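## Task

Take the small round tin off the desk and set it on the low shelf's top surface, resting on one of its flat ends. Release it and move the robot away. The tin must not topple or end up leaning, and it has to stay put without the robot supporting it.

## Robot and tools

ROBOT. A two-wheeled cart with rear casters, a pan/tilt head carrying head_camera, and two five-joint arms (left_arm, right_arm), each with a one-jaw gripper and a wrist camera (left_wrist_camera, right_wrist_camera). Seen from above the cart is 0.53 m wide and spans x = -0.35 to 0.07 m. The arm pan axes stand at x = -0.060, y = +0.155 (left) and -0.155 m (right). Each shoulder sits 0.03 m outward of its pan axis at 0.89 m height. Link lengths: upper arm 0.116, forearm 0.135, hand 0.162 m. A fixed-jaw tip can get about 0.44 m from its pan axis at most, and no lower than 0.55 m above the floor. Loose objects may occasionally get nudged by the scene itself.

FRAMES. Base frame: origin on the floor between the drive wheels, x forward, y left, z up. The result reports left_hand and right_hand in this frame; each is the fixed-jaw tip, so a held object sits on the moving-jaw side of it. In hand axes, z runs along the fingers and y goes from moving jaw to fixed jaw. These positions can be off by a few centimetres, differently per arm. base_odometry is relative to the base frame at scene start and comes from wheel turns only, so slip looks like travel; heading is positive leftward, -3.142 to 3.142.

execute_actions(actions, cameras). actions is a list holding one action, or empty (then it only reports state and images). An action may contain "base", "joints" or both, started together. base holds exactly one relative command from where the last reported state put the base: translate_m, metres, forward positive, -1.4 to 1.4; or rotate_rad, radians, counter-clockwise positive, -3.2 to 3.2. No sideways motion. joints is a single flat map for head and both arms, joint name to absolute target in radians. Ranges: head_pan_rad -3.2 to 3.2 (0 forward, + left); head_tilt_rad -0.76 to 1.45 (0 level, + down); per arm shoulder_pan -1.919 to 1.919, shoulder_lift -1.745 to 1.745, elbow_flex -1.69 to 1.58, wrist_flex -1.658 to 1.658, wrist_roll -2.743 to 2.841, gripper 0 to 1.919, named like left_arm_elbow_flex_rad or right_arm_gripper_rad. A joint you omit may still be driving at its older target. cameras: list of head_camera, left_wrist_camera, right_wrist_camera or all; omitted/null/["all"] gives every camera, [] none; the pictures line lists image order. Any unknown key or out-of-range number rejects the whole call with no motion.

JOINT MEANINGS. Pan: at 0 the left arm points left and the right arm right; positive turns clockwise from above; forward is +1.571 (left) and -1.571 (right). Bend: with lift, elbow and wrist_flex all 0 the upper arm tilts 0.24 rad outward from vertical and forearm and fingers are horizontal; positive bends downward; the sum of the three is the finger angle below horizontal (1.571 = pointing down, which requires the forearm no more than 0.08 rad above horizontal). Roll: -1.522 closes the jaws across the arm plane, fixed jaw on the left looking outward; 1.619 puts it on the right; 0.049 closes in the plane, fixed jaw below (fingers level) or toward the pan axis (fingers down). Over furniture with level fingers keep the fixed jaw left, since the hand body then bulges about 0.08 m upward instead of down. Gripper opening at tips: 0 -> 0.003 m, 0.3 -> 0.026, 0.6 -> 0.049, 1 -> 0.076, 1.919 -> 0.106. Commanding below the contact angle squeezes, maximally at 0.2 rad below it; lower adds nothing and may trip the jaw. A holding jaw reads off_target; done means empty or barely gripping.

OTHER TOOLS. wait(seconds 0 to 10) commands nothing and returns the same report. zoom_image(camera, region [x0,y0,x1,y1] in pixels from top-left, at most 504 by 504) magnifies the latest full image of that camera. read_manual(section, default "licences") returns licence text only. finished_scene(scene) closes the current scene by number, irreversibly, and reports success plus the next task.

RESULT LINES. base_status and joint_status give each motion's outcome: done (base: wheels turned the commanded amount, even with slip); off_target (resting away from target, maybe still pushing: load sag, obstruction or a tripped motor); time_out (target dropped, holding in place); not_followed (arm targets withheld by the self-clearance check, shown with "joint command not followed" and a cause line; the gripper still moves; withheld targets may be retried on later actions until you send acceptable ones); limit_stop_at_motor_heat (resend the target). on_its_own lists motion you did not command. contact_stop never appears. MOTOR HOT warns from 55 °C; an OVER-TEMPERATURE FAULT at 70 °C stops that arm and lets loaded joints give way for minutes. After any reported stop, the remaining calls of that reply are skipped. The simulation keeps running while you compose a reply; the robot holds the last command.

CAUTIONS. Loaded joints sag toward gravity; compensate the next target by the last sag. A joint stuck over about 0.30 rad off target for about 2 s trips to 20 % torque (thinking time counts); to reset, wait for the reading to settle, then command 0.2 rad from it away from the failed target (or 0.04 rad beyond the range end; a jaw uses the end itself). To stop a blocked joint pushing, set its target to its reading. Payload: about 0.4 kg per hand at full reach, 0.7 kg within 0.28 m of the pan axis. Stowed pose: left pan -1.75, lift 0.05, elbow 1.35, wrist_flex -1.55, wrist_roll -1.52; right identical with pan 1.75. Stow in two steps (wrist_flex and wrist_roll first, then the rest); leaving stow, do not move the wrists first. Turning on the spot needs a clear 0.44 m radius; turning or reversing close to a desk can snag the cart's rear and tip the robot. Pushing or pulling, especially pulling on something ahead, can tip it. Never let the arms or hands collide or press on each other. Avoid drops, slips, slams and hard pushes, and prefer short motions.

Each tool is called after ">>>" in YAML: its name, and indented under it one key for each argument.

## Session

I'll start by looking at the current state.

>>> execute_actions:
  actions: []

Scene clock: 0.00 s.
base_odometry: x=+0.000 y=+0.000 heading=+0.000 (m, m, rad; odometry frame)
base_status: not commanded
joint_positions: head_pan_rad=+0.026 head_tilt_rad=+0.026 left_arm_shoulder_pan_rad=-1.760 left_arm_shoulder_lift_rad=-0.008 left_arm_elbow_flex_rad=+1.347 left_arm_wrist_flex_rad=-1.578 left_arm_wrist_roll_rad=-1.513 left_arm_gripper_rad=+1.920 right_arm_shoulder_pan_rad=+1.764 right_arm_shoulder_lift_rad=+0.043 right_arm_elbow_flex_rad=+1.353 right_arm_wrist_flex_rad=-1.623 right_arm_wrist_roll_rad=-1.534 right_arm_gripper_rad=+1.920
joint_status: not commanded
left_hand: x=-0.3037 y=+0.1005 z=+0.9144 quat_wxyz=(-0.071, -0.615, -0.061, +0.783) (m; base frame)
right_hand: x=-0.3051 y=-0.1150 z=+0.9093 quat_wxyz=(-0.071, +0.619, -0.064, -0.779) (m; base frame)
pictures: head_camera, left_wrist_camera, right_wrist_camera
Images, in order (width x height): head_camera 644x476, left_wrist_camera 644x476, right_wrist_camera 644x476.

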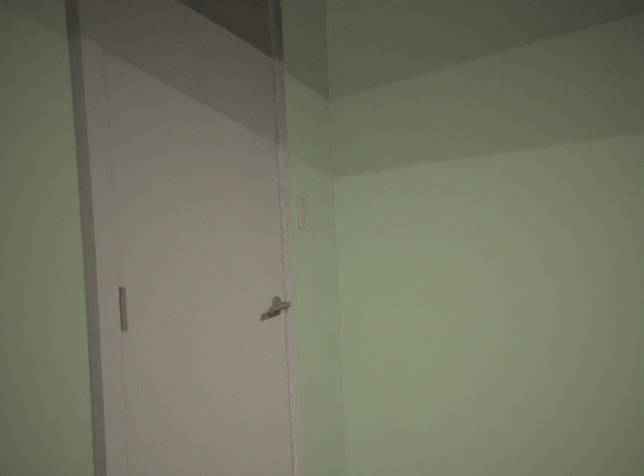

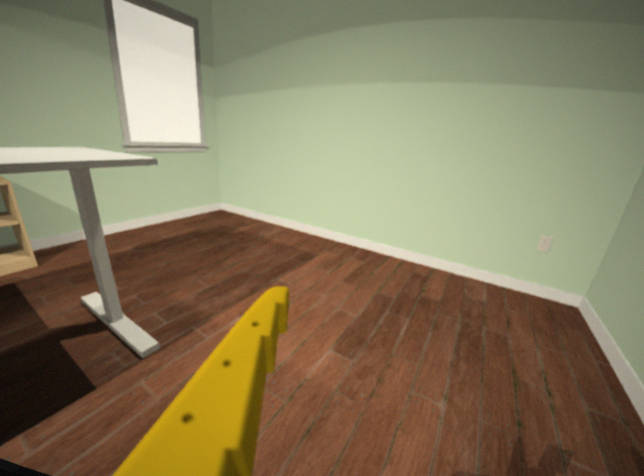

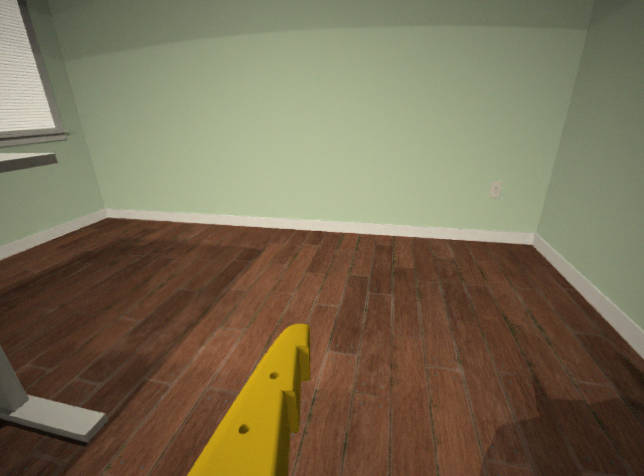

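>>> execute_actions:
  actions:
    - {"joints": {"head_pan_rad": -1.9, "head_tilt_rad": 0.5}}
  cameras: ["head_camera"]

Scene clock: 6.03 s.
base_odometry: x=+0.000 y=+0.000 heading=+0.000 (m, m, rad; odometry frame)
base_status: not commanded
joint_positions: head_pan_rad=-1.890 head_tilt_rad=+0.494 left_arm_shoulder_pan_rad=-1.760 left_arm_shoulder_lift_rad=-0.008 left_arm_elbow_flex_rad=+1.347 left_arm_wrist_flex_rad=-1.578 left_arm_wrist_roll_rad=-1.513 left_arm_gripper_rad=+1.920 right_arm_shoulder_pan_rad=+1.764 right_arm_shoulder_lift_rad=+0.043 right_arm_elbow_flex_rad=+1.353 right_arm_wrist_flex_rad=-1.623 right_arm_wrist_roll_rad=-1.534 right_arm_gripper_rad=+1.920
joint_status: all done
left_hand: x=-0.3037 y=+0.1005 z=+0.9144 quat_wxyz=(-0.071, -0.615, -0.061, +0.783) (m; base frame)
right_hand: x=-0.3051 y=-0.1150 z=+0.9093 quat_wxyz=(-0.071, +0.619, -0.064, -0.779) (m; base frame)
pictures: head_camera
Images, in order (width x height): head_camera 644x476.

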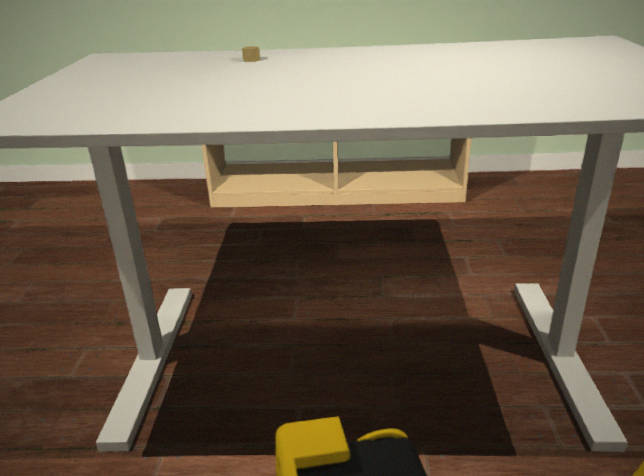

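>>> zoom_image:
  camera: "head_camera"
  region: [200, 20, 320, 100]

>>> execute_actions:
  actions:
    - {"joints": {"head_pan_rad": -1.9, "head_tilt_rad": 0.2}}
  cameras: ["head_camera"]

Region (200, 20, 320, 100) of head_camera's 644x476 image, scaled by 4.200.

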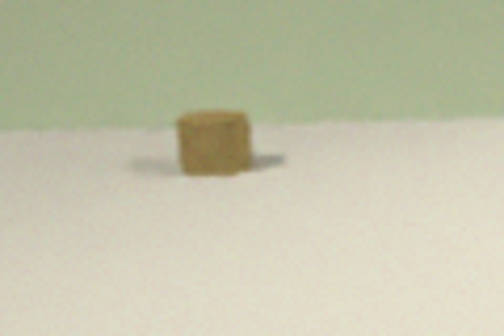

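Scene clock: 10.77 s.
base_odometry: x=+0.000 y=+0.000 heading=+0.000 (m, m, rad; odometry frame)
base_status: not commanded
joint_positions: head_pan_rad=-1.890 head_tilt_rad=+0.212 left_arm_shoulder_pan_rad=-1.760 left_arm_shoulder_lift_rad=-0.008 left_arm_elbow_flex_rad=+1.347 left_arm_wrist_flex_rad=-1.578 left_arm_wrist_roll_rad=-1.513 left_arm_gripper_rad=+1.920 right_arm_shoulder_pan_rad=+1.764 right_arm_shoulder_lift_rad=+0.043 right_arm_elbow_flex_rad=+1.353 right_arm_wrist_flex_rad=-1.623 right_arm_wrist_roll_rad=-1.534 right_arm_gripper_rad=+1.920
joint_status: all done
left_hand: x=-0.3037 y=+0.1005 z=+0.9144 quat_wxyz=(-0.071, -0.615, -0.061, +0.783) (m; base frame)
right_hand: x=-0.3051 y=-0.1150 z=+0.9093 quat_wxyz=(-0.071, +0.619, -0.064, -0.779) (m; base frame)
pictures: head_camera
Images, in order (width x height): head_camera 644x476.

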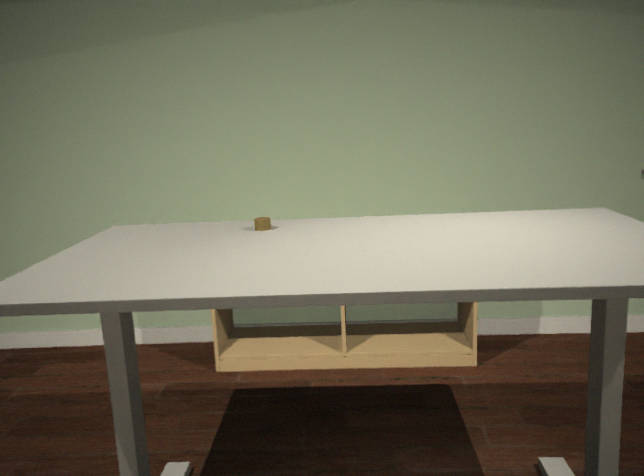

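>>> execute_actions:
  actions:
    - {"joints": {"head_pan_rad": -1.1, "head_tilt_rad": 0.5}}
  cameras: ["head_camera"]

Scene clock: 102.10 s.
base_odometry: x=+0.000 y=+0.000 heading=+0.000 (m, m, rad; odometry frame)
base_status: not commanded
joint_positions: head_pan_rad=-1.110 head_tilt_rad=+0.494 left_arm_shoulder_pan_rad=-1.760 left_arm_shoulder_lift_rad=-0.008 left_arm_elbow_flex_rad=+1.347 left_arm_wrist_flex_rad=-1.578 left_arm_wrist_roll_rad=-1.513 left_arm_gripper_rad=+1.920 right_arm_shoulder_pan_rad=+1.764 right_arm_shoulder_lift_rad=+0.043 right_arm_elbow_flex_rad=+1.353 right_arm_wrist_flex_rad=-1.623 right_arm_wrist_roll_rad=-1.534 right_arm_gripper_rad=+1.920
joint_status: all done
left_hand: x=-0.3037 y=+0.1005 z=+0.9144 quat_wxyz=(-0.071, -0.615, -0.061, +0.783) (m; base frame)
right_hand: x=-0.3051 y=-0.1150 z=+0.9093 quat_wxyz=(-0.071, +0.619, -0.064, -0.779) (m; base frame)
pictures: head_camera
Images, in order (width x height): head_camera 644x476.

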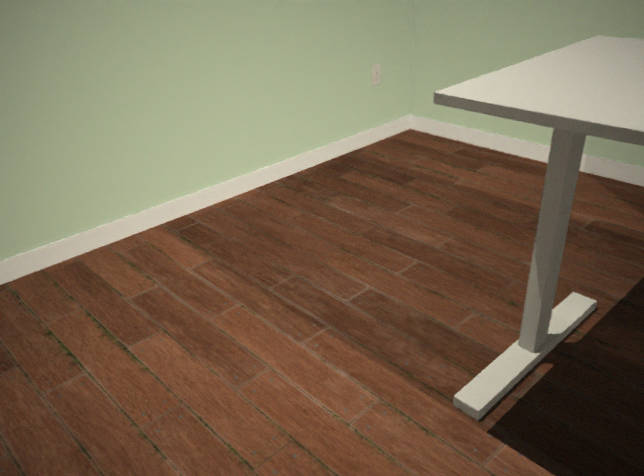

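>>> execute_actions:
  actions:
    - {"base": {"rotate_rad": -1.0}, "joints": {"head_pan_rad": -0.4, "head_tilt_rad": 0.5, "right_arm_shoulder_pan_rad": -1.5, "right_arm_shoulder_lift_rad": -0.3, "right_arm_elbow_flex_rad": 0.6}}
  cameras: ["head_camera"]

Scene clock: 175.80 s.
base_odometry: x=+0.000 y=+0.000 heading=-0.999 (m, m, rad; odometry frame)
base_status: done
joint_positions: head_pan_rad=-0.410 head_tilt_rad=+0.494 left_arm_shoulder_pan_rad=-1.760 left_arm_shoulder_lift_rad=-0.008 left_arm_elbow_flex_rad=+1.347 left_arm_wrist_flex_rad=-1.578 left_arm_wrist_roll_rad=-1.513 left_arm_gripper_rad=+1.920 right_arm_shoulder_pan_rad=-1.493 right_arm_shoulder_lift_rad=-0.265 right_arm_elbow_flex_rad=+0.640 right_arm_wrist_flex_rad=-1.623 right_arm_wrist_roll_rad=-1.534 right_arm_gripper_rad=+1.920
joint_status: all done
left_hand: x=-0.3037 y=+0.1005 z=+0.9144 quat_wxyz=(-0.071, -0.615, -0.061, +0.783) (m; base frame)
right_hand: x=+0.1463 y=-0.1633 z=+1.1177 quat_wxyz=(+0.987, +0.007, +0.160, -0.033) (m; base frame)
pictures: head_camera
Images, in order (width x height): head_camera 644x476.

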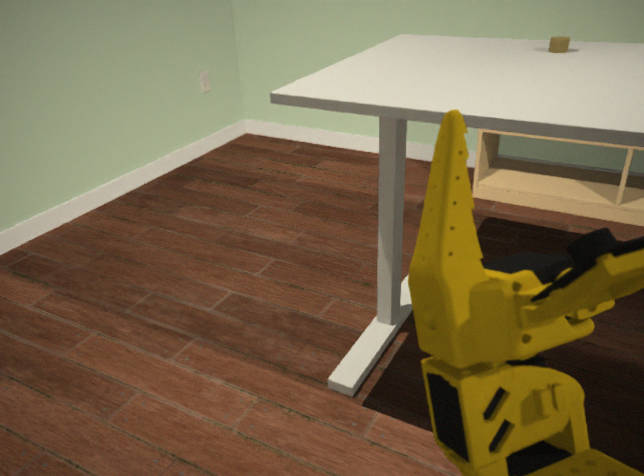

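>>> execute_actions:
  actions:
    - {"base": {"translate_m": 1.4}, "joints": {"head_pan_rad": -1.2, "head_tilt_rad": 0.5, "right_arm_elbow_flex_rad": 0.0, "right_arm_wrist_flex_rad": 0.8, "right_arm_wrist_roll_rad": -1.53, "right_arm_gripper_rad": 1.2}}
  cameras: ["head_camera"]

Scene clock: 194.73 s.
base_odometry: x=+0.756 y=-1.178 heading=-1.000 (m, m, rad; odometry frame)
base_status: done
joint_positions: head_pan_rad=-1.190 head_tilt_rad=+0.494 left_arm_shoulder_pan_rad=-1.760 left_arm_shoulder_lift_rad=-0.008 left_arm_elbow_flex_rad=+1.347 left_arm_wrist_flex_rad=-1.578 left_arm_wrist_roll_rad=-1.513 left_arm_gripper_rad=+1.920 right_arm_shoulder_pan_rad=-1.493 right_arm_shoulder_lift_rad=-0.267 right_arm_elbow_flex_rad=+0.043 right_arm_wrist_flex_rad=+0.799 right_arm_wrist_roll_rad=-1.534 right_arm_gripper_rad=+1.206
joint_status: all done
left_hand: x=-0.3037 y=+0.1005 z=+0.9144 quat_wxyz=(-0.071, -0.615, -0.061, +0.783) (m; base frame)
right_hand: x=+0.2324 y=-0.1700 z=+0.9575 quat_wxyz=(+0.477, +0.039, +0.878, -0.016) (m; base frame)
pictures: head_camera
Images, in order (width x height): head_camera 644x476.

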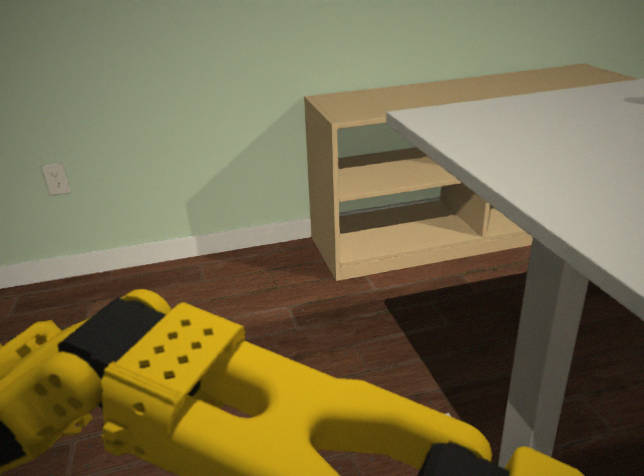

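>>> execute_actions:
  actions:
    - {"base": {"rotate_rad": -0.955}, "joints": {"head_pan_rad": 0.0, "head_tilt_rad": 0.5}}
  cameras: ["head_camera"]

Scene clock: 225.30 s.
base_odometry: x=+0.756 y=-1.178 heading=-1.954 (m, m, rad; odometry frame)
base_status: done
joint_positions: head_pan_rad=-0.010 head_tilt_rad=+0.494 left_arm_shoulder_pan_rad=-1.760 left_arm_shoulder_lift_rad=-0.008 left_arm_elbow_flex_rad=+1.347 left_arm_wrist_flex_rad=-1.578 left_arm_wrist_roll_rad=-1.513 left_arm_gripper_rad=+1.920 right_arm_shoulder_pan_rad=-1.495 right_arm_shoulder_lift_rad=-0.267 right_arm_elbow_flex_rad=+0.043 right_arm_wrist_flex_rad=+0.799 right_arm_wrist_roll_rad=-1.534 right_arm_gripper_rad=+1.206
joint_status: all done
left_hand: x=-0.3037 y=+0.1005 z=+0.9144 quat_wxyz=(-0.071, -0.615, -0.061, +0.783) (m; base frame)
right_hand: x=+0.2325 y=-0.1696 z=+0.9575 quat_wxyz=(+0.477, +0.039, +0.878, -0.015) (m; base frame)
pictures: head_camera
Images, in order (width x height): head_camera 644x476.

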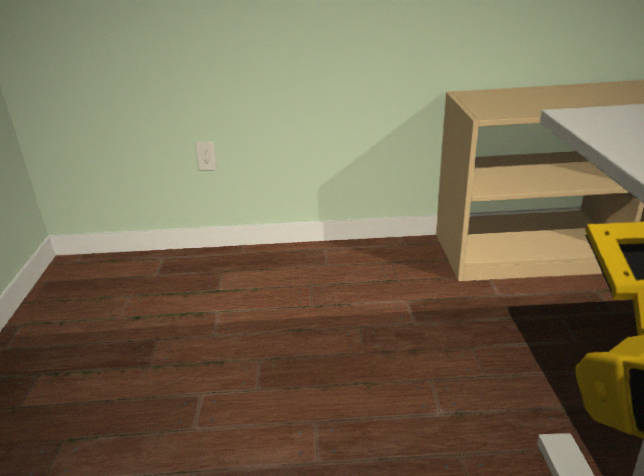

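>>> execute_actions:
  actions:
    - {"base": {"translate_m": 1.37}, "joints": {"head_pan_rad": -1.57, "head_tilt_rad": 0.5}}
  cameras: ["head_camera"]

Scene clock: 245.67 s.
base_odometry: x=+0.243 y=-2.448 heading=-1.955 (m, m, rad; odometry frame)
base_status: done
joint_positions: head_pan_rad=-1.560 head_tilt_rad=+0.494 left_arm_shoulder_pan_rad=-1.760 left_arm_shoulder_lift_rad=-0.008 left_arm_elbow_flex_rad=+1.347 left_arm_wrist_flex_rad=-1.578 left_arm_wrist_roll_rad=-1.513 left_arm_gripper_rad=+1.920 right_arm_shoulder_pan_rad=-1.495 right_arm_shoulder_lift_rad=-0.267 right_arm_elbow_flex_rad=+0.043 right_arm_wrist_flex_rad=+0.799 right_arm_wrist_roll_rad=-1.534 right_arm_gripper_rad=+1.206
joint_status: all done
left_hand: x=-0.3037 y=+0.1005 z=+0.9144 quat_wxyz=(-0.071, -0.615, -0.061, +0.783) (m; base frame)
right_hand: x=+0.2325 y=-0.1696 z=+0.9575 quat_wxyz=(+0.477, +0.039, +0.878, -0.015) (m; base frame)
pictures: head_camera
Images, in order (width x height): head_camera 644x476.

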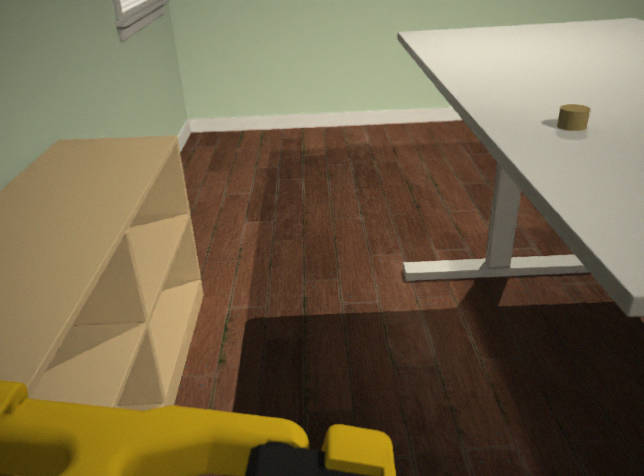

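>>> execute_actions:
  actions:
    - {"base": {"rotate_rad": -1.61}, "joints": {"head_pan_rad": 0.05, "head_tilt_rad": 0.5}}
  cameras: ["head_camera", "right_wrist_camera"]

Scene clock: 288.30 s.
base_odometry: x=+0.243 y=-2.448 heading=+2.719 (m, m, rad; odometry frame)
base_status: done
joint_positions: head_pan_rad=+0.040 head_tilt_rad=+0.494 left_arm_shoulder_pan_rad=-1.760 left_arm_shoulder_lift_rad=-0.008 left_arm_elbow_flex_rad=+1.347 left_arm_wrist_flex_rad=-1.578 left_arm_wrist_roll_rad=-1.513 left_arm_gripper_rad=+1.920 right_arm_shoulder_pan_rad=-1.495 right_arm_shoulder_lift_rad=-0.267 right_arm_elbow_flex_rad=+0.043 right_arm_wrist_flex_rad=+0.799 right_arm_wrist_roll_rad=-1.534 right_arm_gripper_rad=+1.206
joint_status: all done
left_hand: x=-0.3037 y=+0.1005 z=+0.9144 quat_wxyz=(-0.071, -0.615, -0.061, +0.783) (m; base frame)
right_hand: x=+0.2325 y=-0.1696 z=+0.9575 quat_wxyz=(+0.477, +0.039, +0.878, -0.015) (m; base frame)
pictures: head_camera, right_wrist_camera
Images, in order (width x height): head_camera 644x476, right_wrist_camera 644x476.

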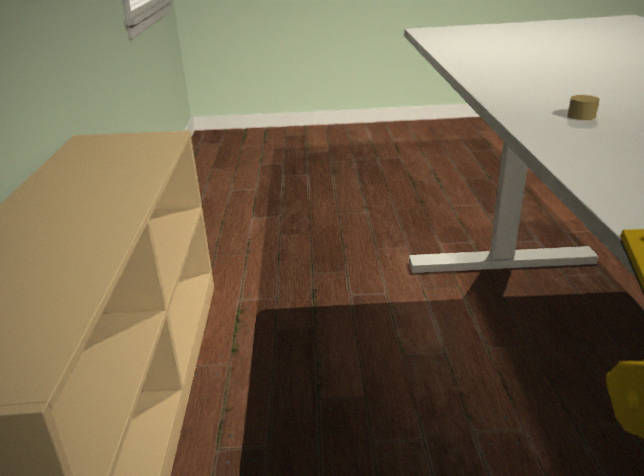

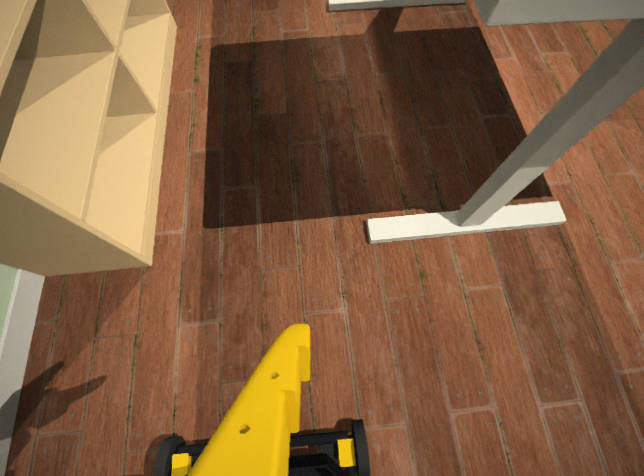

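>>> execute_actions:
  actions:
    - {"base": {"translate_m": 0.55}, "joints": {"head_pan_rad": 0.05, "head_tilt_rad": 0.5, "right_arm_shoulder_pan_rad": 0.0, "right_arm_shoulder_lift_rad": -0.235, "right_arm_elbow_flex_rad": -0.22, "right_arm_wrist_flex_rad": 1.18}}
  cameras: ["head_camera", "right_wrist_camera"]

Scene clock: 313.20 s.
base_odometry: x=-0.258 y=-2.221 heading=+2.718 (m, m, rad; odometry frame)
base_status: done
joint_positions: head_pan_rad=+0.040 head_tilt_rad=+0.494 left_arm_shoulder_pan_rad=-1.760 left_arm_shoulder_lift_rad=-0.008 left_arm_elbow_flex_rad=+1.347 left_arm_wrist_flex_rad=-1.578 left_arm_wrist_roll_rad=-1.513 left_arm_gripper_rad=+1.920 right_arm_shoulder_pan_rad=-0.007 right_arm_shoulder_lift_rad=-0.228 right_arm_elbow_flex_rad=-0.177 right_arm_wrist_flex_rad=+1.177 right_arm_wrist_roll_rad=-1.534 right_arm_gripper_rad=+1.206
joint_status: all done
left_hand: x=-0.3037 y=+0.1005 z=+0.9144 quat_wxyz=(-0.071, -0.615, -0.061, +0.783) (m; base frame)
right_hand: x=-0.0505 y=-0.4240 z=+0.9559 quat_wxyz=(+0.278, +0.653, +0.650, -0.273) (m; base frame)
pictures: head_camera, right_wrist_camera
Images, in order (width x height): head_camera 644x476, right_wrist_camera 644x476.

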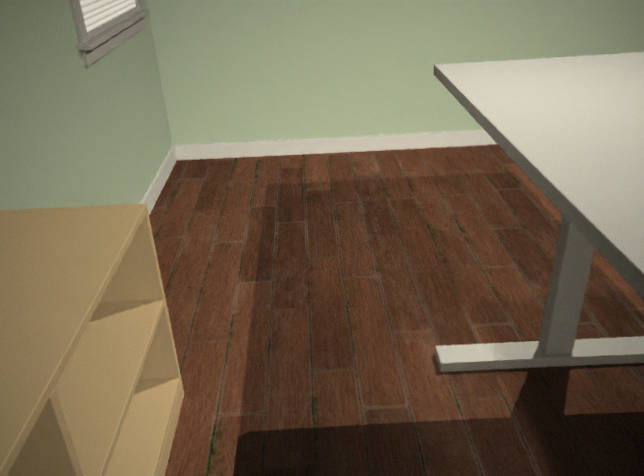

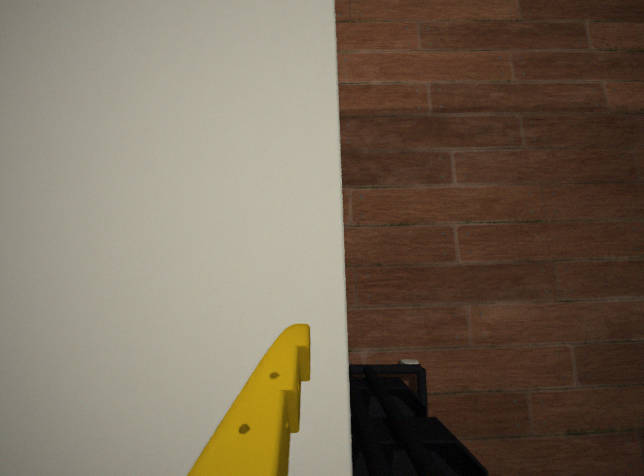

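>>> execute_actions:
  actions:
    - {"base": {"translate_m": 0.53}, "joints": {"head_pan_rad": -1.6, "head_tilt_rad": 0.65}}
  cameras: ["head_camera", "right_wrist_camera"]

Scene clock: 333.53 s.
base_odometry: x=-0.741 y=-2.003 heading=+2.717 (m, m, rad; odometry frame)
base_status: done
joint_positions: head_pan_rad=-1.590 head_tilt_rad=+0.644 left_arm_shoulder_pan_rad=-1.760 left_arm_shoulder_lift_rad=-0.008 left_arm_elbow_flex_rad=+1.347 left_arm_wrist_flex_rad=-1.578 left_arm_wrist_roll_rad=-1.513 left_arm_gripper_rad=+1.920 right_arm_shoulder_pan_rad=-0.005 right_arm_shoulder_lift_rad=-0.228 right_arm_elbow_flex_rad=-0.177 right_arm_wrist_flex_rad=+1.177 right_arm_wrist_roll_rad=-1.534 right_arm_gripper_rad=+1.206
joint_status: all done
left_hand: x=-0.3037 y=+0.1005 z=+0.9144 quat_wxyz=(-0.071, -0.615, -0.061, +0.783) (m; base frame)
right_hand: x=-0.0509 y=-0.4240 z=+0.9559 quat_wxyz=(+0.277, +0.654, +0.649, -0.273) (m; base frame)
pictures: head_camera, right_wrist_camera
Images, in order (width x height): head_camera 644x476, right_wrist_camera 644x476.

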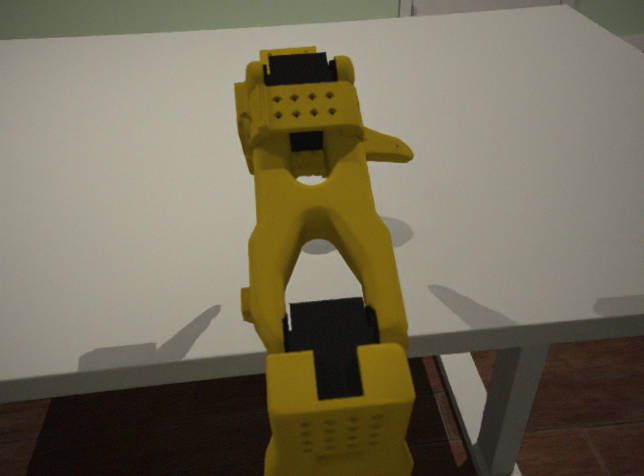

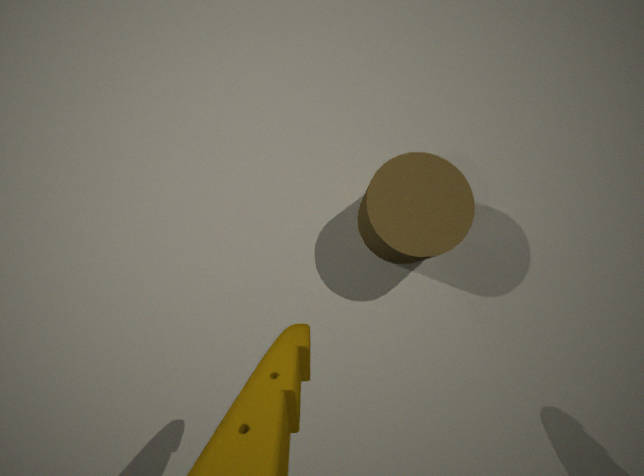

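>>> execute_actions:
  actions:
    - {"joints": {"right_arm_shoulder_pan_rad": 0.06, "right_arm_shoulder_lift_rad": 0.005, "right_arm_elbow_flex_rad": -0.165, "right_arm_wrist_flex_rad": 0.935}}
  cameras: ["head_camera", "right_wrist_camera"]

Scene clock: 365.10 s.
base_odometry: x=-0.741 y=-2.003 heading=+2.717 (m, m, rad; odometry frame)
base_status: not commanded
joint_positions: head_pan_rad=-1.590 head_tilt_rad=+0.644 left_arm_shoulder_pan_rad=-1.760 left_arm_shoulder_lift_rad=-0.008 left_arm_elbow_flex_rad=+1.347 left_arm_wrist_flex_rad=-1.578 left_arm_wrist_roll_rad=-1.513 left_arm_gripper_rad=+1.920 right_arm_shoulder_pan_rad=+0.053 right_arm_shoulder_lift_rad=+0.017 right_arm_elbow_flex_rad=-0.163 right_arm_wrist_flex_rad=+0.948 right_arm_wrist_roll_rad=-1.534 right_arm_gripper_rad=+1.206
joint_status: all done
left_hand: x=-0.3037 y=+0.1005 z=+0.9144 quat_wxyz=(-0.071, -0.615, -0.061, +0.783) (m; base frame)
right_hand: x=-0.0685 y=-0.4595 z=+0.9153 quat_wxyz=(+0.259, +0.676, +0.634, -0.271) (m; base frame)
pictures: head_camera, right_wrist_camera
Images, in order (width x height): head_camera 644x476, right_wrist_camera 644x476.

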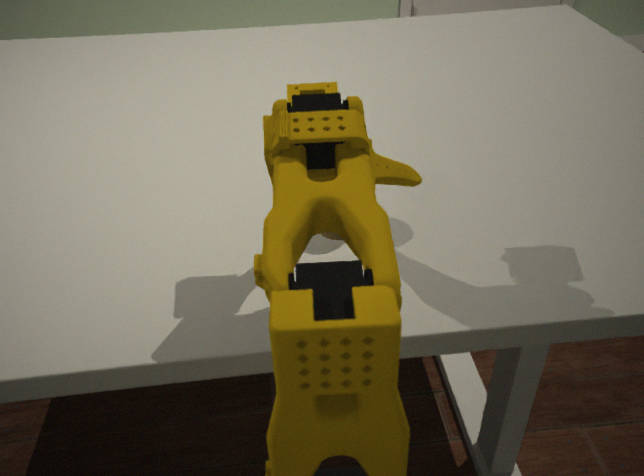

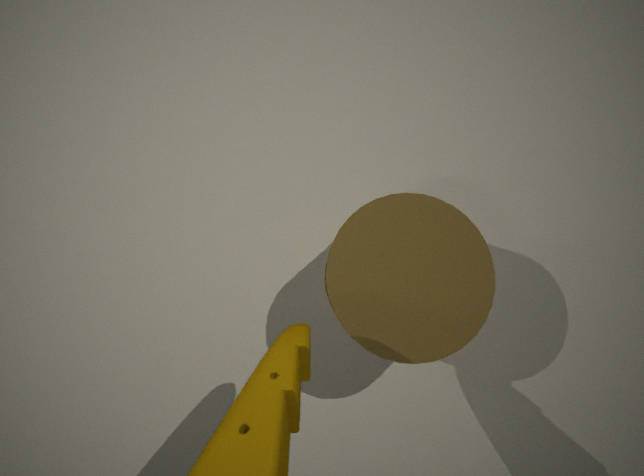

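>>> execute_actions:
  actions:
    - {"joints": {"right_arm_shoulder_pan_rad": 0.037, "right_arm_shoulder_lift_rad": 0.167, "right_arm_elbow_flex_rad": -0.235, "right_arm_wrist_flex_rad": 0.797}}
  cameras: ["head_camera", "right_wrist_camera"]

Scene clock: 417.20 s.
base_odometry: x=-0.741 y=-2.003 heading=+2.717 (m, m, rad; odometry frame)
base_status: not commanded
joint_positions: head_pan_rad=-1.590 head_tilt_rad=+0.644 left_arm_shoulder_pan_rad=-1.760 left_arm_shoulder_lift_rad=-0.008 left_arm_elbow_flex_rad=+1.347 left_arm_wrist_flex_rad=-1.578 left_arm_wrist_roll_rad=-1.513 left_arm_gripper_rad=+1.920 right_arm_shoulder_pan_rad=+0.044 right_arm_shoulder_lift_rad=+0.183 right_arm_elbow_flex_rad=-0.189 right_arm_wrist_flex_rad=+0.810 right_arm_wrist_roll_rad=-1.534 right_arm_gripper_rad=+1.206
joint_status: all done
left_hand: x=-0.3037 y=+0.1005 z=+0.9144 quat_wxyz=(-0.071, -0.615, -0.061, +0.783) (m; base frame)
right_hand: x=-0.0666 y=-0.4796 z=+0.8899 quat_wxyz=(+0.260, +0.674, +0.637, -0.269) (m; base frame)
pictures: head_camera, right_wrist_camera
Images, in order (width x height): head_camera 644x476, right_wrist_camera 644x476.

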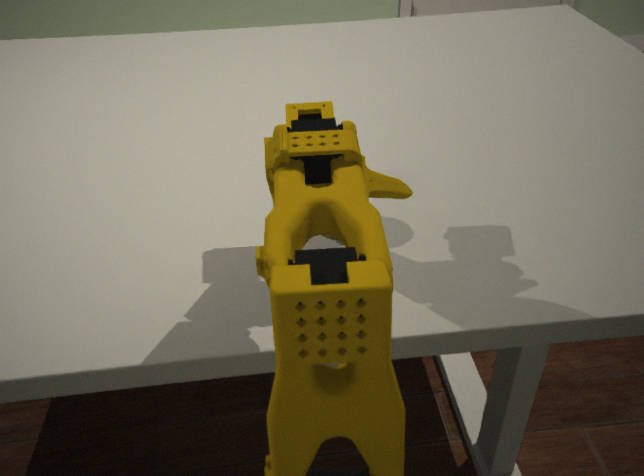

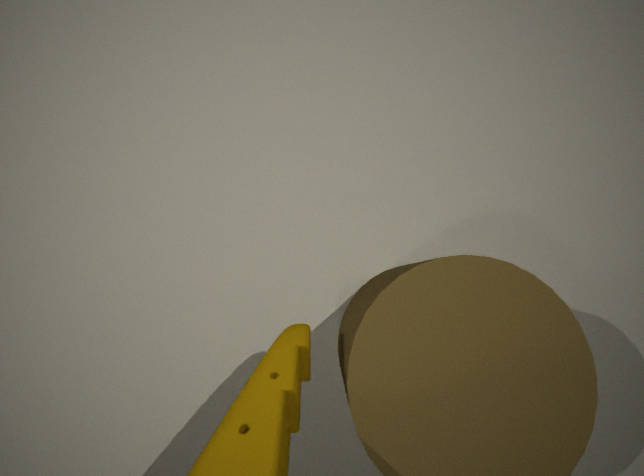

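>>> execute_actions:
  actions:
    - {"joints": {"right_arm_shoulder_pan_rad": 0.065, "right_arm_shoulder_lift_rad": 0.206, "right_arm_elbow_flex_rad": -0.251, "right_arm_wrist_flex_rad": 0.773, "right_arm_gripper_rad": 0.95}}
  cameras: ["right_wrist_camera"]

Scene clock: 438.93 s.
base_odometry: x=-0.741 y=-2.003 heading=+2.717 (m, m, rad; odometry frame)
base_status: not commanded
joint_positions: head_pan_rad=-1.590 head_tilt_rad=+0.644 left_arm_shoulder_pan_rad=-1.760 left_arm_shoulder_lift_rad=-0.008 left_arm_elbow_flex_rad=+1.347 left_arm_wrist_flex_rad=-1.578 left_arm_wrist_roll_rad=-1.513 left_arm_gripper_rad=+1.920 right_arm_shoulder_pan_rad=+0.058 right_arm_shoulder_lift_rad=+0.221 right_arm_elbow_flex_rad=-0.206 right_arm_wrist_flex_rad=+0.784 right_arm_wrist_roll_rad=-1.534 right_arm_gripper_rad=+0.957
joint_status: all done
left_hand: x=-0.3037 y=+0.1005 z=+0.9144 quat_wxyz=(-0.071, -0.615, -0.061, +0.783) (m; base frame)
right_hand: x=-0.0713 y=-0.4841 z=+0.8856 quat_wxyz=(+0.260, +0.677, +0.632, -0.272) (m; base frame)
pictures: right_wrist_camera
Images, in order (width x height): right_wrist_camera 644x476.

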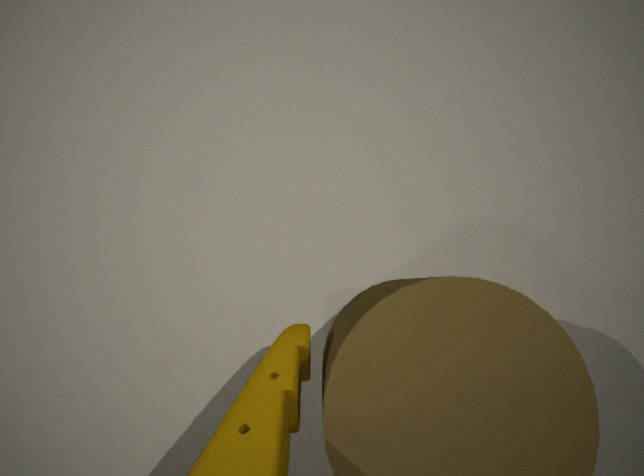

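>>> execute_actions:
  actions:
    - {"joints": {"right_arm_gripper_rad": 0.45}}
  cameras: ["right_wrist_camera"]

Scene clock: 444.23 s.
base_odometry: x=-0.741 y=-2.003 heading=+2.717 (m, m, rad; odometry frame)
base_status: not commanded
joint_positions: head_pan_rad=-1.590 head_tilt_rad=+0.644 left_arm_shoulder_pan_rad=-1.760 left_arm_shoulder_lift_rad=-0.008 left_arm_elbow_flex_rad=+1.347 left_arm_wrist_flex_rad=-1.578 left_arm_wrist_roll_rad=-1.513 left_arm_gripper_rad=+1.920 right_arm_shoulder_pan_rad=+0.058 right_arm_shoulder_lift_rad=+0.221 right_arm_elbow_flex_rad=-0.209 right_arm_wrist_flex_rad=+0.784 right_arm_wrist_roll_rad=-1.534 right_arm_gripper_rad=+0.581
joint_status: right_arm_gripper_rad off_target (ended at +0.581, target +0.450)
left_hand: x=-0.3037 y=+0.1005 z=+0.9144 quat_wxyz=(-0.071, -0.615, -0.061, +0.783) (m; base frame)
right_hand: x=-0.0713 y=-0.4844 z=+0.8864 quat_wxyz=(+0.261, +0.677, +0.632, -0.273) (m; base frame)
pictures: right_wrist_camera
Images, in order (width x height): right_wrist_camera 644x476.

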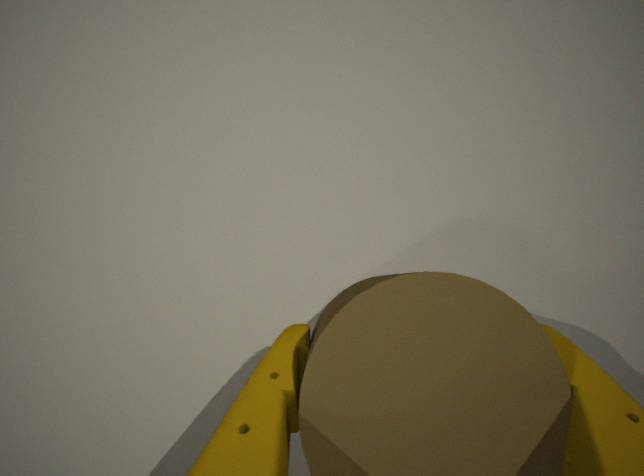

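>>> execute_actions:
  actions:
    - {"joints": {"right_arm_gripper_rad": 0.40, "right_arm_shoulder_lift_rad": 0.06}}
  cameras: ["right_wrist_camera", "head_camera"]

Scene clock: 452.33 s.
base_odometry: x=-0.741 y=-2.003 heading=+2.717 (m, m, rad; odometry frame)
base_status: not commanded
joint_positions: head_pan_rad=-1.590 head_tilt_rad=+0.644 left_arm_shoulder_pan_rad=-1.760 left_arm_shoulder_lift_rad=-0.008 left_arm_elbow_flex_rad=+1.347 left_arm_wrist_flex_rad=-1.578 left_arm_wrist_roll_rad=-1.513 left_arm_gripper_rad=+1.920 right_arm_shoulder_pan_rad=+0.058 right_arm_shoulder_lift_rad=+0.115 right_arm_elbow_flex_rad=-0.209 right_arm_wrist_flex_rad=+0.784 right_arm_wrist_roll_rad=-1.534 right_arm_gripper_rad=+0.574
joint_status: right_arm_gripper_rad off_target (ended at +0.574, target +0.400); the others done
left_hand: x=-0.3037 y=+0.1005 z=+0.9144 quat_wxyz=(-0.071, -0.615, -0.061, +0.783) (m; base frame)
right_hand: x=-0.0713 y=-0.4836 z=+0.9180 quat_wxyz=(+0.294, +0.662, +0.617, -0.308) (m; base frame)
pictures: head_camera, right_wrist_camera
Images, in order (width x height): head_camera 644x476, right_wrist_camera 644x476.

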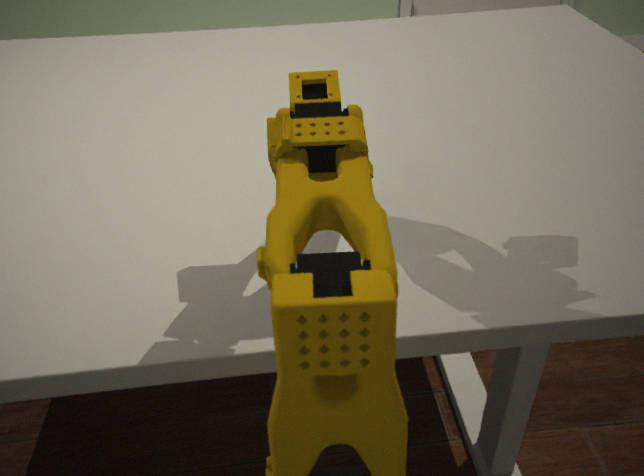

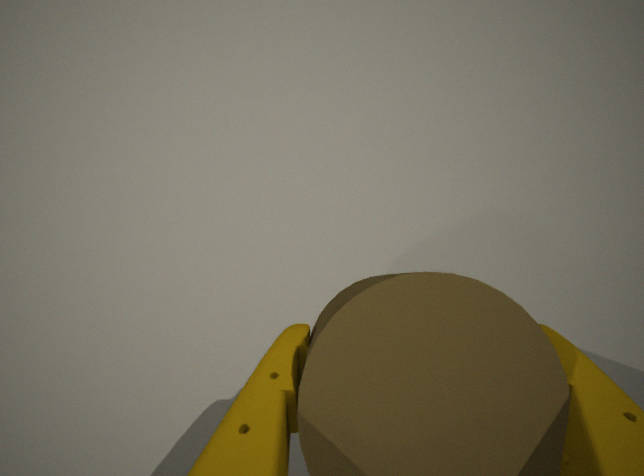

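>>> execute_actions:
  actions:
    - {"base": {"translate_m": -0.80}, "joints": {"right_arm_shoulder_pan_rad": -1.55, "right_arm_shoulder_lift_rad": -0.12, "right_arm_wrist_flex_rad": 1.05, "head_pan_rad": -1.0, "head_tilt_rad": 0.9}}
  cameras: ["right_wrist_camera", "head_camera"]

Scene clock: 507.87 s.
base_odometry: x=-0.012 y=-2.332 heading=+2.717 (m, m, rad; odometry frame)
base_status: done
joint_positions: head_pan_rad=-1.010 head_tilt_rad=+0.895 left_arm_shoulder_pan_rad=-1.760 left_arm_shoulder_lift_rad=-0.008 left_arm_elbow_flex_rad=+1.347 left_arm_wrist_flex_rad=-1.578 left_arm_wrist_roll_rad=-1.513 left_arm_gripper_rad=+1.920 right_arm_shoulder_pan_rad=-1.542 right_arm_shoulder_lift_rad=-0.073 right_arm_elbow_flex_rad=-0.209 right_arm_wrist_flex_rad=+1.048 right_arm_wrist_roll_rad=-1.534 right_arm_gripper_rad=+0.574
joint_status: all done
left_hand: x=-0.3037 y=+0.1005 z=+0.9144 quat_wxyz=(-0.071, -0.615, -0.061, +0.783) (m; base frame)
right_hand: x=+0.2339 y=-0.1557 z=+0.9395 quat_wxyz=(+0.392, +0.019, +0.920, -0.003) (m; base frame)
pictures: head_camera, right_wrist_camera
Images, in order (width x height): head_camera 644x476, right_wrist_camera 644x476.

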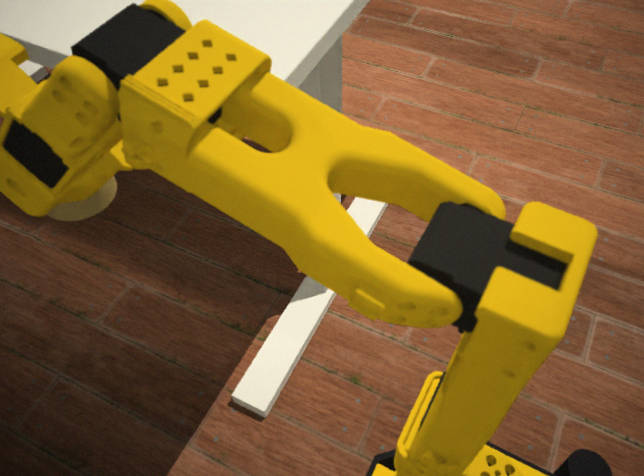

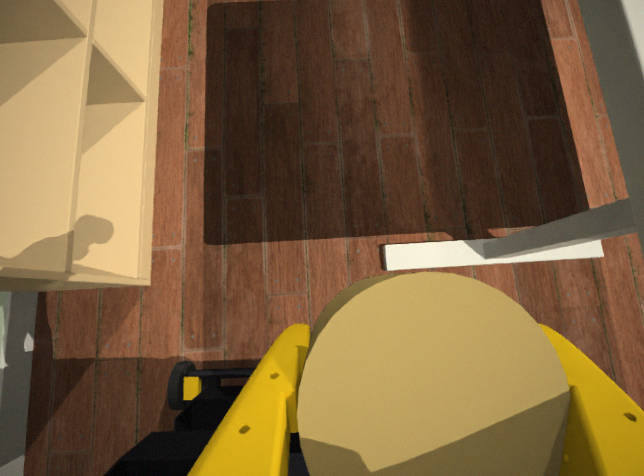

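>>> execute_actions:
  actions:
    - {"base": {"rotate_rad": 1.22}, "joints": {"right_arm_shoulder_lift_rad": 1.09, "right_arm_elbow_flex_rad": 0.08, "right_arm_wrist_flex_rad": -0.41, "head_pan_rad": -0.15, "head_tilt_rad": 0.85}}
  cameras: ["right_wrist_camera", "head_camera"]

Scene clock: 528.93 s.
base_odometry: x=-0.012 y=-2.333 heading=-2.347 (m, m, rad; odometry frame)
base_status: done
joint_positions: head_pan_rad=-0.160 head_tilt_rad=+0.865 left_arm_shoulder_pan_rad=-1.760 left_arm_shoulder_lift_rad=-0.008 left_arm_elbow_flex_rad=+1.347 left_arm_wrist_flex_rad=-1.578 left_arm_wrist_roll_rad=-1.513 left_arm_gripper_rad=+1.920 right_arm_shoulder_pan_rad=-1.544 right_arm_shoulder_lift_rad=+1.108 right_arm_elbow_flex_rad=+0.083 right_arm_wrist_flex_rad=-0.396 right_arm_wrist_roll_rad=-1.534 right_arm_gripper_rad=+0.574
joint_status: all done
left_hand: x=-0.3037 y=+0.1005 z=+0.9144 quat_wxyz=(-0.071, -0.615, -0.061, +0.783) (m; base frame)
right_hand: x=+0.2510 y=-0.1557 z=+0.6812 quat_wxyz=(+0.378, +0.018, +0.925, -0.003) (m; base frame)
pictures: head_camera, right_wrist_camera
Images, in order (width x height): head_camera 644x476, right_wrist_camera 644x476.

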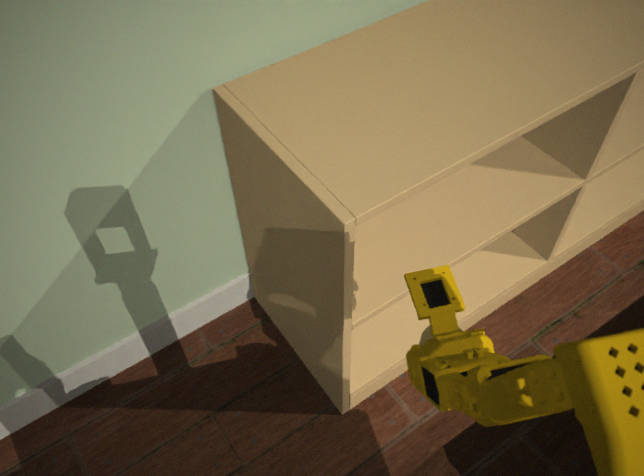

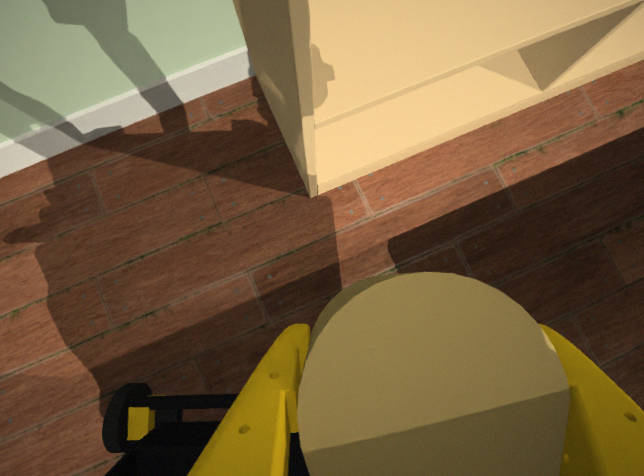

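>>> execute_actions:
  actions:
    - {"base": {"translate_m": 0.375}, "joints": {"right_arm_shoulder_pan_rad": -1.44, "head_pan_rad": -0.35, "head_tilt_rad": 1.05}}
  cameras: ["right_wrist_camera", "head_camera"]

Scene clock: 547.07 s.
base_odometry: x=-0.274 y=-2.601 heading=-2.346 (m, m, rad; odometry frame)
base_status: done
joint_positions: head_pan_rad=-0.340 head_tilt_rad=+1.045 left_arm_shoulder_pan_rad=-1.760 left_arm_shoulder_lift_rad=-0.008 left_arm_elbow_flex_rad=+1.347 left_arm_wrist_flex_rad=-1.578 left_arm_wrist_roll_rad=-1.513 left_arm_gripper_rad=+1.920 right_arm_shoulder_pan_rad=-1.447 right_arm_shoulder_lift_rad=+1.109 right_arm_elbow_flex_rad=+0.083 right_arm_wrist_flex_rad=-0.397 right_arm_wrist_roll_rad=-1.534 right_arm_gripper_rad=+0.574
joint_status: all done
left_hand: x=-0.3037 y=+0.1005 z=+0.9144 quat_wxyz=(-0.071, -0.615, -0.061, +0.783) (m; base frame)
right_hand: x=+0.2493 y=-0.1857 z=+0.6810 quat_wxyz=(+0.378, +0.063, +0.924, -0.021) (m; base frame)
pictures: head_camera, right_wrist_camera
Images, in order (width x height): head_camera 644x476, right_wrist_camera 644x476.

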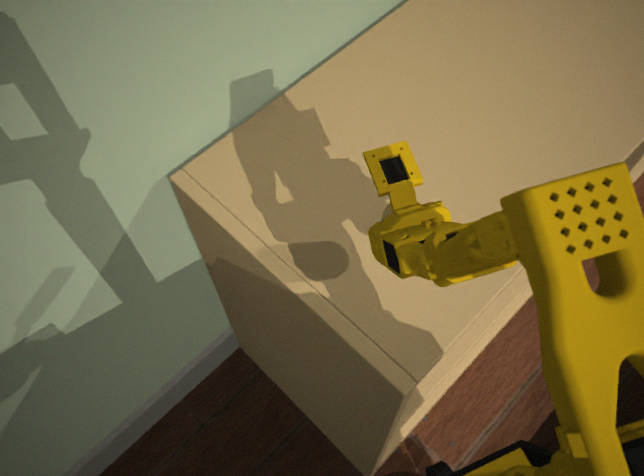

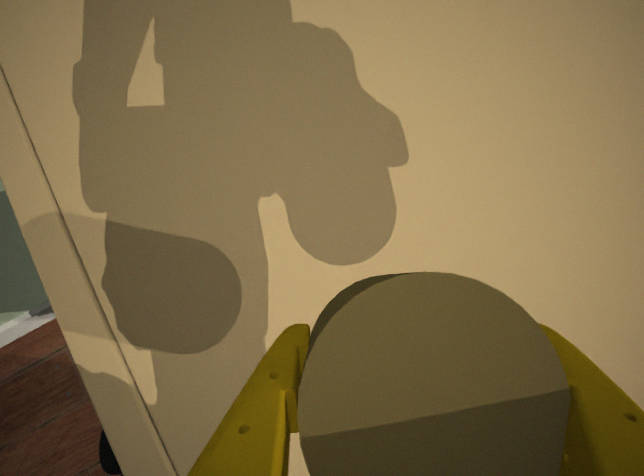

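>>> execute_actions:
  actions:
    - {"joints": {"right_arm_shoulder_lift_rad": 1.50, "right_arm_elbow_flex_rad": -0.43}}
  cameras: ["right_wrist_camera", "head_camera"]

Scene clock: 562.63 s.
base_odometry: x=-0.274 y=-2.601 heading=-2.346 (m, m, rad; odometry frame)
base_status: not commanded
joint_positions: head_pan_rad=-0.340 head_tilt_rad=+1.045 left_arm_shoulder_pan_rad=-1.760 left_arm_shoulder_lift_rad=-0.008 left_arm_elbow_flex_rad=+1.347 left_arm_wrist_flex_rad=-1.578 left_arm_wrist_roll_rad=-1.513 left_arm_gripper_rad=+1.920 right_arm_shoulder_pan_rad=-1.447 right_arm_shoulder_lift_rad=+1.519 right_arm_elbow_flex_rad=-0.399 right_arm_wrist_flex_rad=-0.397 right_arm_wrist_roll_rad=-1.534 right_arm_gripper_rad=+0.574
joint_status: all done
left_hand: x=-0.3037 y=+0.1005 z=+0.9144 quat_wxyz=(-0.071, -0.615, -0.061, +0.783) (m; base frame)
right_hand: x=+0.2665 y=-0.1878 z=+0.6465 quat_wxyz=(+0.411, +0.062, +0.909, -0.023) (m; base frame)
pictures: head_camera, right_wrist_camera
Images, in order (width x height): head_camera 644x476, right_wrist_camera 644x476.

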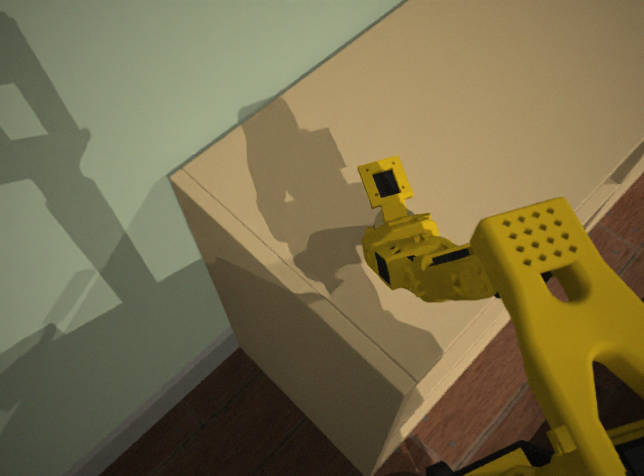

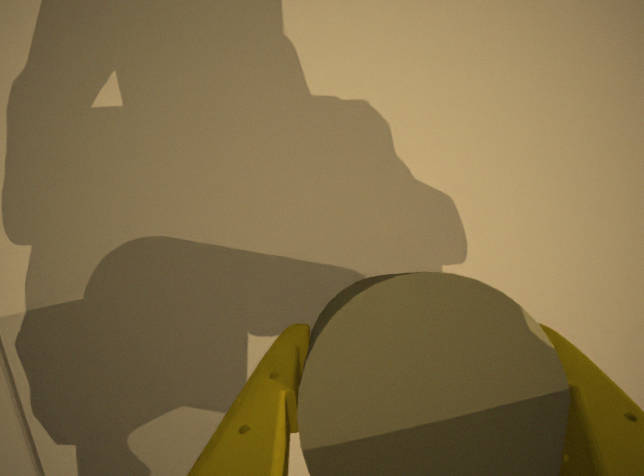

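>>> execute_actions:
  actions:
    - {"joints": {"right_arm_shoulder_lift_rad": 1.56}}
  cameras: ["right_wrist_camera", "head_camera"]

Scene clock: 567.73 s.
base_odometry: x=-0.274 y=-2.601 heading=-2.346 (m, m, rad; odometry frame)
base_status: not commanded
joint_positions: head_pan_rad=-0.340 head_tilt_rad=+1.045 left_arm_shoulder_pan_rad=-1.760 left_arm_shoulder_lift_rad=-0.008 left_arm_elbow_flex_rad=+1.347 left_arm_wrist_flex_rad=-1.578 left_arm_wrist_roll_rad=-1.513 left_arm_gripper_rad=+1.920 right_arm_shoulder_pan_rad=-1.447 right_arm_shoulder_lift_rad=+1.560 right_arm_elbow_flex_rad=-0.413 right_arm_wrist_flex_rad=-0.403 right_arm_wrist_roll_rad=-1.534 right_arm_gripper_rad=+0.574
joint_status: all done
left_hand: x=-0.3037 y=+0.1005 z=+0.9144 quat_wxyz=(-0.071, -0.615, -0.061, +0.783) (m; base frame)
right_hand: x=+0.2599 y=-0.1870 z=+0.6375 quat_wxyz=(+0.401, +0.062, +0.914, -0.023) (m; base frame)
pictures: head_camera, right_wrist_camera
Images, in order (width x height): head_camera 644x476, right_wrist_camera 644x476.

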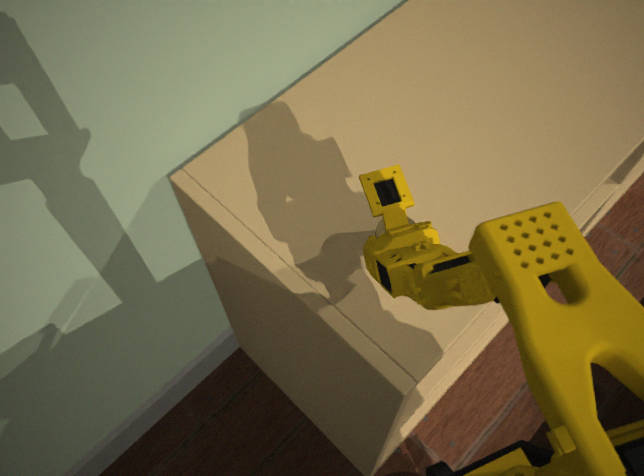

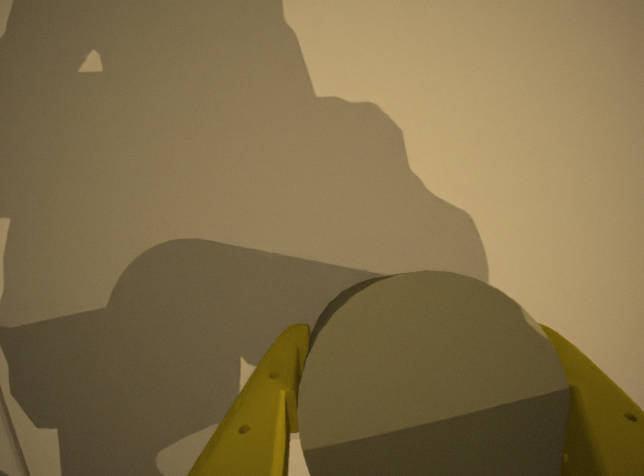

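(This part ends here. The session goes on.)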